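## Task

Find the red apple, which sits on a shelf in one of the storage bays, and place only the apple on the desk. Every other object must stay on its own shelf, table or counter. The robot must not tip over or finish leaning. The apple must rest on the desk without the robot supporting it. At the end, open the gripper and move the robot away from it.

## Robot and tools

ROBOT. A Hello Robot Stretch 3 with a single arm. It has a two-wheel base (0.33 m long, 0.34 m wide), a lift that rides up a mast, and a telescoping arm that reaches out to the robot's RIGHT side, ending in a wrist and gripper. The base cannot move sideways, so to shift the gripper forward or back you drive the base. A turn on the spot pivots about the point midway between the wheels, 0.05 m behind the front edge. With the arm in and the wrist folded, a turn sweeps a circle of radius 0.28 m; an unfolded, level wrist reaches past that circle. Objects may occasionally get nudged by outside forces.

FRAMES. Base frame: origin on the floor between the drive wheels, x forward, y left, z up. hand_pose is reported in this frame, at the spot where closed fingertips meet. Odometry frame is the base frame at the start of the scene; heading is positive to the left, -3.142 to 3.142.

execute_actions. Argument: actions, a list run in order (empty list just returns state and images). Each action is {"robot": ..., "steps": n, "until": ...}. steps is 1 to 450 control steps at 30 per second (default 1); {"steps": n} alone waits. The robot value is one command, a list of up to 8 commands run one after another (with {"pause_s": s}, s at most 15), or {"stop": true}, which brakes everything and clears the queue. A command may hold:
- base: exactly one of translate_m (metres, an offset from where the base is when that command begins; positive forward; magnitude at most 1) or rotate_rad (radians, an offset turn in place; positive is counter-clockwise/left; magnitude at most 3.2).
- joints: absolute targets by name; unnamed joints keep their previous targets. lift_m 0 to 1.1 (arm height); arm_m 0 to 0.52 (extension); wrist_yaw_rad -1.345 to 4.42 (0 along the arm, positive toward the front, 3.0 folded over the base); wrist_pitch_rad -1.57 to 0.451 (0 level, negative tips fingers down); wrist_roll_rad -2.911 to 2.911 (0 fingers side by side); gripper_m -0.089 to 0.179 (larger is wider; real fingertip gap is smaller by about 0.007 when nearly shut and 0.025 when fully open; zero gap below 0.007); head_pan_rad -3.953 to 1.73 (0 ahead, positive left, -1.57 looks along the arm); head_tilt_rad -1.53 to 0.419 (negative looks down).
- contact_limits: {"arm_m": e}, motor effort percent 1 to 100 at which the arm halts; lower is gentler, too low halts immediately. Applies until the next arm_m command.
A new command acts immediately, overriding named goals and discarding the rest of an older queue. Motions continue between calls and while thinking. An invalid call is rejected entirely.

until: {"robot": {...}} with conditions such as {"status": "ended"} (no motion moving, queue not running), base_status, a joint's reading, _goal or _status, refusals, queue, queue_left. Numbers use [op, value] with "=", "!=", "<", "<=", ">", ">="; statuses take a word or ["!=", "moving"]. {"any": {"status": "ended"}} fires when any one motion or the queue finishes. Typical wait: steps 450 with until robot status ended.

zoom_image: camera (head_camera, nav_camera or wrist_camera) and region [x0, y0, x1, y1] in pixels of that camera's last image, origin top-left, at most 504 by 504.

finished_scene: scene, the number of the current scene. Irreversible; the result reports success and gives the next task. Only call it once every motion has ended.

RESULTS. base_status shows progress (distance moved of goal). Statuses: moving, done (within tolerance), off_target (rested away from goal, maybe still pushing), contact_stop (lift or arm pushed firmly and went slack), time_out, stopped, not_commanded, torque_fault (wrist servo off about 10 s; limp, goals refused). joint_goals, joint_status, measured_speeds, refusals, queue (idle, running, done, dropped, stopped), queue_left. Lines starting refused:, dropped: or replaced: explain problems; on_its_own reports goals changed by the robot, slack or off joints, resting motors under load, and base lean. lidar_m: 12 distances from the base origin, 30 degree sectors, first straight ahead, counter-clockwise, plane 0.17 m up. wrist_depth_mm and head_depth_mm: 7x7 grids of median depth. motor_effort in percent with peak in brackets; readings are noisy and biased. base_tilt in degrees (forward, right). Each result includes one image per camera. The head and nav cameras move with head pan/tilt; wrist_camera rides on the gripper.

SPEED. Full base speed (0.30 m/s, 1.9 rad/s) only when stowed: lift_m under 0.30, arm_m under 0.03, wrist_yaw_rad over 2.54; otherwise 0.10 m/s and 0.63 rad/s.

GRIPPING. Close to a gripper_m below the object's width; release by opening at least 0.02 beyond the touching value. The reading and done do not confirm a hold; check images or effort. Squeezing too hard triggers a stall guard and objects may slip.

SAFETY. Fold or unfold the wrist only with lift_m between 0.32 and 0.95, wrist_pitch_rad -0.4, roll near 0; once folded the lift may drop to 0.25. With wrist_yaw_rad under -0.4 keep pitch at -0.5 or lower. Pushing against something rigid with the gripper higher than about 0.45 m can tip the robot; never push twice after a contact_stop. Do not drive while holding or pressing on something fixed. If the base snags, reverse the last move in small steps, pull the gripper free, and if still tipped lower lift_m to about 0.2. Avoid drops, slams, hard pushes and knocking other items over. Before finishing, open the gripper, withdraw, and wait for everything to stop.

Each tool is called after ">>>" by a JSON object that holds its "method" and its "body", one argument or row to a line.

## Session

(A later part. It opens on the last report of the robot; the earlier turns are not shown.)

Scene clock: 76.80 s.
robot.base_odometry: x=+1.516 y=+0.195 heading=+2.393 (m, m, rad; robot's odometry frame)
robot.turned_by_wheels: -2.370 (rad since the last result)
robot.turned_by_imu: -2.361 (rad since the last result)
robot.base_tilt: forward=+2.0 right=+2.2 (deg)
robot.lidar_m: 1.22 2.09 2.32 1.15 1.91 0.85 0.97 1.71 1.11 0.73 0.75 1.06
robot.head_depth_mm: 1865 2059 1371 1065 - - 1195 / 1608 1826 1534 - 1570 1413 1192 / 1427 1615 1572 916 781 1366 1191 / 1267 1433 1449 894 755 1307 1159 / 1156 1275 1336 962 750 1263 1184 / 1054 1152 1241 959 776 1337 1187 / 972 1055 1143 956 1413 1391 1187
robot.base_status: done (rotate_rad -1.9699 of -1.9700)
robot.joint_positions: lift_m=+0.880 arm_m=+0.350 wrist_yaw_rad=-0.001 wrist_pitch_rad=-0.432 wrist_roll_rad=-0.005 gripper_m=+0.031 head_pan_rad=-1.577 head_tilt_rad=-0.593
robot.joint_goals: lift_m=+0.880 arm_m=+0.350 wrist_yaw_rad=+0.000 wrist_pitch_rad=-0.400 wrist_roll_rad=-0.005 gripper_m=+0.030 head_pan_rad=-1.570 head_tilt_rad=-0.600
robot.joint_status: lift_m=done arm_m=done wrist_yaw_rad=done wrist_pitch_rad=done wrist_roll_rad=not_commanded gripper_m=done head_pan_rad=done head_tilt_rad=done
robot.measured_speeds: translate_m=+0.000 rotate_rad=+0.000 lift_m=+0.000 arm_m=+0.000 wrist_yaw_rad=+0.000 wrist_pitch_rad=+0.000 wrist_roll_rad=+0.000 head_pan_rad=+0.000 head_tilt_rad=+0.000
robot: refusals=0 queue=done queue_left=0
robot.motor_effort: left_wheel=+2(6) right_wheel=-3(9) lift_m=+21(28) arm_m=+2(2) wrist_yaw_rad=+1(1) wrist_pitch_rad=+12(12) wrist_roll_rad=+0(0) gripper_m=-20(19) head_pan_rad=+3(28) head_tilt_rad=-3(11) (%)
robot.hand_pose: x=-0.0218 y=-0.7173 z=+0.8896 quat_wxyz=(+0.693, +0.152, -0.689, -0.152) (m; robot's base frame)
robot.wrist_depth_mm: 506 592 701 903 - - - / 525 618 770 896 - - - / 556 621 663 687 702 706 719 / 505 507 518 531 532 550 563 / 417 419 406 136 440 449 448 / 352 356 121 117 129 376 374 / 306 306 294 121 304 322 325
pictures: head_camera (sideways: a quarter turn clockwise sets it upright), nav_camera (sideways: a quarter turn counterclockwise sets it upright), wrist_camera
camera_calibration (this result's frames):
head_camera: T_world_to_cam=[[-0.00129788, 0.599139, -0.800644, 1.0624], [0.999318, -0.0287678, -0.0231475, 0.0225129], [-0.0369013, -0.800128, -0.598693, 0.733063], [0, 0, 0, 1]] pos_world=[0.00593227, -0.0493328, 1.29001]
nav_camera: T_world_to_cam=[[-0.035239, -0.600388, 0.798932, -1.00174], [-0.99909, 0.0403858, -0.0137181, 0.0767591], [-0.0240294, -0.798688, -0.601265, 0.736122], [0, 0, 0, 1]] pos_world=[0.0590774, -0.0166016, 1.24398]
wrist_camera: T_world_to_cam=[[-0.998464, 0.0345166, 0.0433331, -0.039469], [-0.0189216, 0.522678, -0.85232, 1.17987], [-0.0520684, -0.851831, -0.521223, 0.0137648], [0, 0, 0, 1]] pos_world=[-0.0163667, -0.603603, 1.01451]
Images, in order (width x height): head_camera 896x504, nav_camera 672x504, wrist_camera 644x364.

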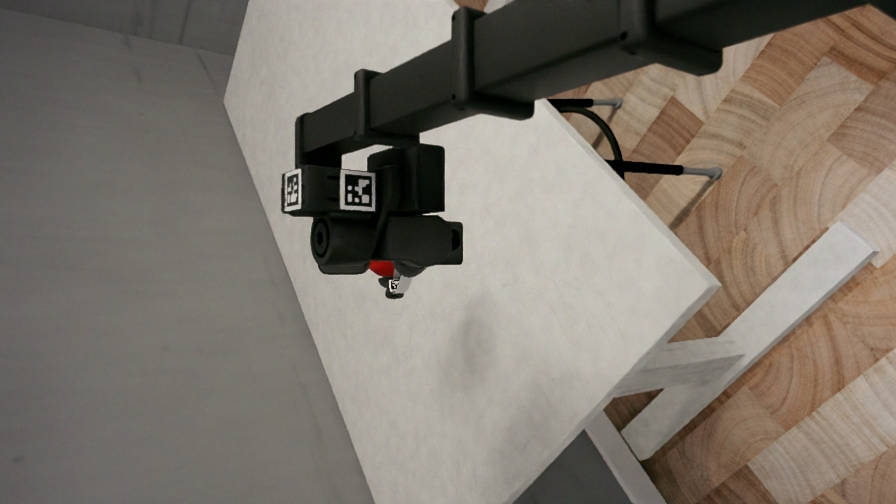

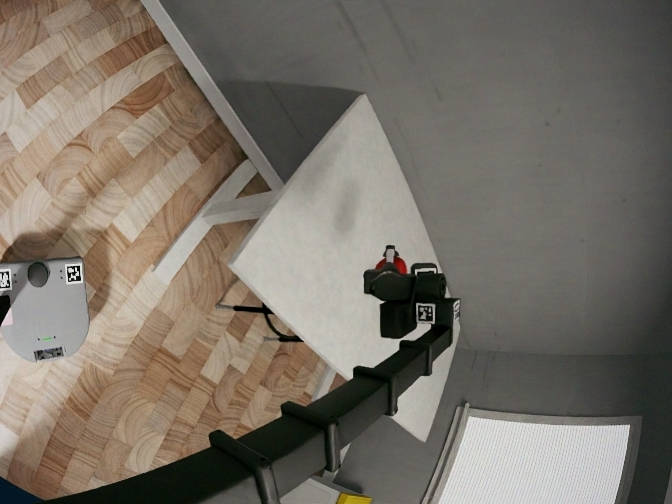

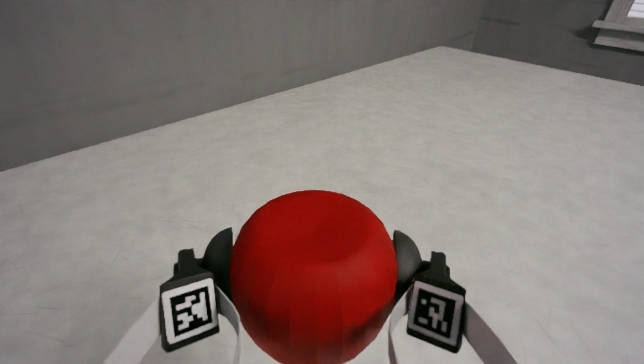

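>>> {"method": "execute_actions", "body": {
  "actions": [
    {"robot":{"joints":{"lift_m":0.765,"arm_m":0.45}},"steps":450,"until":{"robot":{"status":"ended"}}}
  ]
}}

Scene clock: 78.77 s.
robot.base_odometry: x=+1.516 y=+0.195 heading=+2.393 (m, m, rad; robot's odometry frame)
robot.turned_by_wheels: +0.000 (rad since the last result)
robot.turned_by_imu: +0.000 (rad since the last result)
robot.base_tilt: forward=+2.1 right=+2.2 (deg)
robot.lidar_m: 1.22 2.10 2.32 1.15 1.92 0.85 0.97 1.71 1.11 0.73 0.74 1.06
robot.head_depth_mm: 1849 2076 1364 1019 1727 1449 - / 1618 1838 1364 1015 - 1368 1167 / 1425 1626 1432 897 779 1373 1190 / 1274 1425 1385 895 752 1303 1160 / 1155 1279 1331 964 751 1264 1189 / 1056 1156 1236 959 778 1322 1185 / 970 1055 1139 961 1419 1389 1182
robot.base_status: done (rotate_rad -1.9699 of -1.9700)
robot.joint_positions: lift_m=+0.765 arm_m=+0.450 wrist_yaw_rad=-0.001 wrist_pitch_rad=-0.432 wrist_roll_rad=-0.005 gripper_m=+0.031 head_pan_rad=-1.577 head_tilt_rad=-0.593
robot.joint_goals: lift_m=+0.765 arm_m=+0.450 wrist_yaw_rad=+0.000 wrist_pitch_rad=-0.400 wrist_roll_rad=-0.005 gripper_m=+0.030 head_pan_rad=-1.570 head_tilt_rad=-0.600
robot.joint_status: lift_m=done arm_m=done wrist_yaw_rad=done wrist_pitch_rad=done wrist_roll_rad=not_commanded gripper_m=done head_pan_rad=done head_tilt_rad=done
robot.measured_speeds: translate_m=+0.000 rotate_rad=+0.000 lift_m=+0.000 arm_m=+0.000 wrist_yaw_rad=+0.000 wrist_pitch_rad=+0.000 wrist_roll_rad=+0.000 head_pan_rad=+0.000 head_tilt_rad=+0.000
robot: refusals=0 queue=done queue_left=0
robot.motor_effort: left_wheel=+2(2) right_wheel=-2(2) lift_m=+20(20) arm_m=+2(2) wrist_yaw_rad=+1(0) wrist_pitch_rad=+12(12) wrist_roll_rad=+0(0) gripper_m=-19(19) head_pan_rad=+3(2) head_tilt_rad=-3(2) (%)
robot.hand_pose: x=-0.0218 y=-0.8173 z=+0.7745 quat_wxyz=(+0.693, +0.152, -0.689, -0.152) (m; robot's base frame)
robot.wrist_depth_mm: 448 520 625 781 949 - - / 467 516 559 578 602 614 625 / 382 392 396 407 418 428 442 / 302 306 311 317 319 326 334 / 247 252 242 135 262 265 270 / 210 213 121 117 129 224 227 / 183 184 177 122 183 193 195
pictures: head_camera (sideways: a quarter turn clockwise sets it upright), nav_camera (sideways: a quarter turn counterclockwise sets it upright), wrist_camera
camera_calibration (this result's frames):
head_camera: T_world_to_cam=[[-0.00129781, 0.599139, -0.800644, 1.0624], [0.999318, -0.0287679, -0.0231475, 0.0225129], [-0.0369014, -0.800128, -0.598693, 0.733063], [0, 0, 0, 1]] pos_world=[0.00593226, -0.0493328, 1.29001]
nav_camera: T_world_to_cam=[[-0.0352391, -0.600388, 0.798932, -1.00174], [-0.99909, 0.0403859, -0.0137181, 0.0767591], [-0.0240294, -0.798688, -0.601265, 0.736121], [0, 0, 0, 1]] pos_world=[0.0590774, -0.0166016, 1.24398]
wrist_camera: T_world_to_cam=[[-0.998464, 0.034502, 0.0433443, -0.0310526], [-0.018921, 0.52297, -0.852141, 1.13412], [-0.0520683, -0.851653, -0.521514, -0.130993], [0, 0, 0, 1]] pos_world=[-0.0163667, -0.703602, 0.899465]
Images, in order (width x height): head_camera 896x504, nav_camera 672x504, wrist_camera 644x364.

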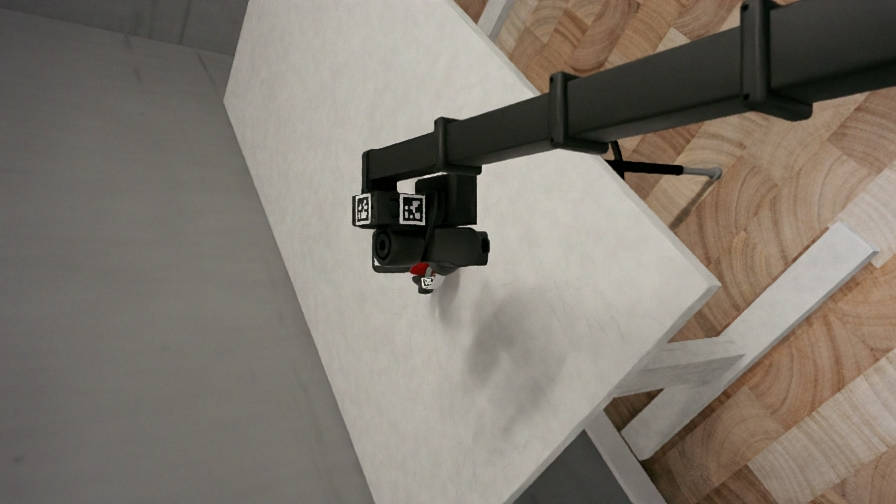

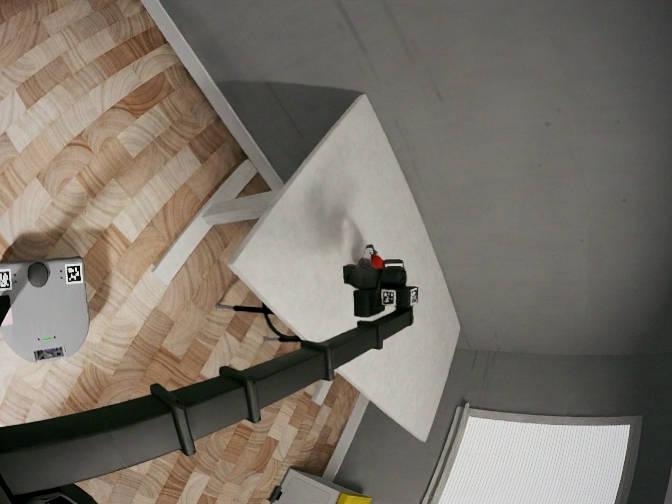

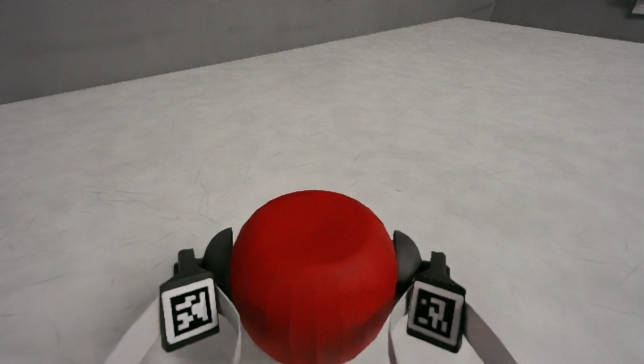

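>>> {"method": "execute_actions", "body": {
  "actions": [
    {"robot":[{"joints":{"lift_m":0.75}},{"joints":{"gripper_m":0.179}},{"joints":{"arm_m":0.1,"lift_m":0.82}}],"steps":450,"until":{"robot":{"status":"ended"}}}
  ]
}}

Scene clock: 85.20 s.
robot.base_odometry: x=+1.516 y=+0.195 heading=+2.393 (m, m, rad; robot's odometry frame)
robot.turned_by_wheels: +0.000 (rad since the last result)
robot.turned_by_imu: -0.001 (rad since the last result)
robot.base_tilt: forward=+2.1 right=+2.3 (deg)
robot.lidar_m: 1.22 2.09 2.31 1.15 1.91 0.85 0.97 1.70 1.11 0.73 0.75 1.06
robot.head_depth_mm: 1860 2062 1369 1017 1781 - - / 1621 1833 1360 972 837 - 1158 / 1426 1627 1359 970 805 - 1162 / 1274 1430 1349 928 805 1304 1155 / 1153 1278 1334 964 776 1262 1186 / 1058 1158 1233 960 776 1328 1185 / 969 1053 1144 958 1417 1400 1188
robot.base_status: done (rotate_rad -1.9699 of -1.9700)
robot.joint_positions: lift_m=+0.820 arm_m=+0.100 wrist_yaw_rad=-0.001 wrist_pitch_rad=-0.420 wrist_roll_rad=-0.005 gripper_m=+0.179 head_pan_rad=-1.577 head_tilt_rad=-0.593
robot.joint_goals: lift_m=+0.820 arm_m=+0.100 wrist_yaw_rad=+0.000 wrist_pitch_rad=-0.400 wrist_roll_rad=-0.005 gripper_m=+0.179 head_pan_rad=-1.570 head_tilt_rad=-0.600
robot.joint_status: lift_m=done arm_m=done wrist_yaw_rad=done wrist_pitch_rad=done wrist_roll_rad=not_commanded gripper_m=done head_pan_rad=done head_tilt_rad=done
robot.measured_speeds: translate_m=+0.000 rotate_rad=+0.000 lift_m=+0.000 arm_m=+0.000 wrist_yaw_rad=+0.000 wrist_pitch_rad=+0.000 wrist_roll_rad=+0.000 head_pan_rad=+0.000 head_tilt_rad=+0.000
robot: refusals=0 queue=done queue_left=0
robot.motor_effort: left_wheel=+2(2) right_wheel=-2(2) lift_m=+25(27) arm_m=-2(3) wrist_yaw_rad=+1(1) wrist_pitch_rad=+8(12) wrist_roll_rad=+0(0) gripper_m=+1(85) head_pan_rad=+2(3) head_tilt_rad=-1(2) (%)
robot.hand_pose: x=-0.0218 y=-0.4693 z=+0.8319 quat_wxyz=(+0.693, +0.148, -0.689, -0.148) (m; robot's base frame)
robot.wrist_depth_mm: 647 750 905 - - - - / 665 741 784 814 840 877 984 / 521 540 553 500 579 599 - / 407 418 423 433 435 470 - / 361 341 344 349 353 390 - / - 288 289 294 299 - - / - 247 250 253 273 - -
pictures: head_camera (sideways: a quarter turn clockwise sets it upright), nav_camera (sideways: a quarter turn counterclockwise sets it upright), wrist_camera
camera_calibration (this result's frames):
head_camera: T_world_to_cam=[[-0.00134854, 0.599146, -0.800639, 1.06239], [0.999321, -0.028683, -0.0231477, 0.0225132], [-0.0368335, -0.800126, -0.5987, 0.733072], [0, 0, 0, 1]] pos_world=[0.00593645, -0.0493327, 1.29]
nav_camera: T_world_to_cam=[[-0.0351882, -0.600398, 0.798927, -1.00173], [-0.999093, 0.0403014, -0.0137177, 0.0767588], [-0.0239617, -0.798685, -0.601272, 0.736131], [0, 0, 0, 1]] pos_world=[0.0590788, -0.0165966, 1.24398]
wrist_camera: T_world_to_cam=[[-0.998464, 0.0350026, 0.0429424, -0.0449757], [-0.0189434, 0.512698, -0.85836, 1.00139], [-0.0520613, -0.857855, -0.511247, 0.183863], [0, 0, 0, 1]] pos_world=[-0.0163649, -0.354107, 0.955481]
Images, in order (width x height): head_camera 896x504, nav_camera 672x504, wrist_camera 644x364.

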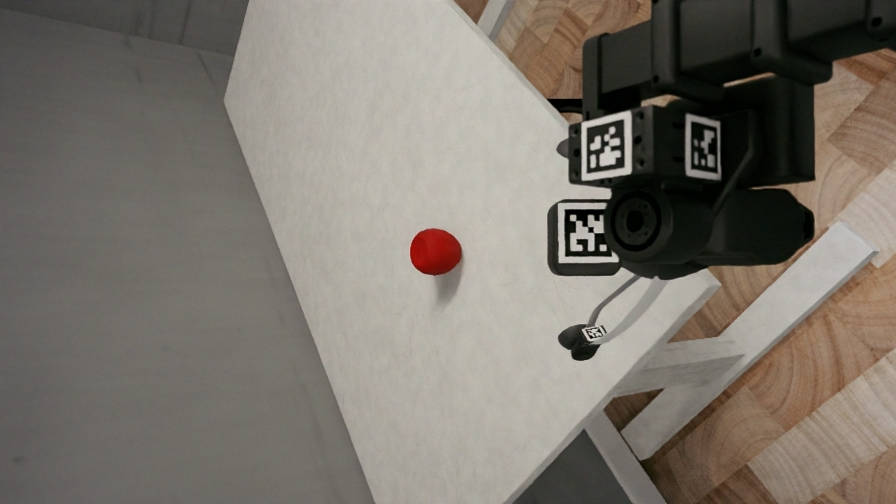

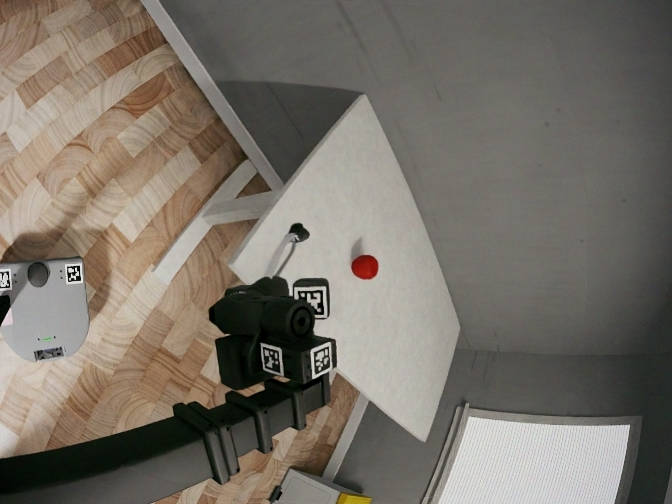

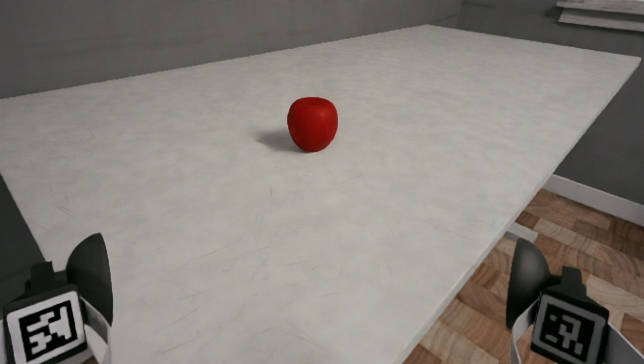

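>>> {"method": "finished_scene", "body": {
  "scene": 2
}}

The scene is finished: the task was done.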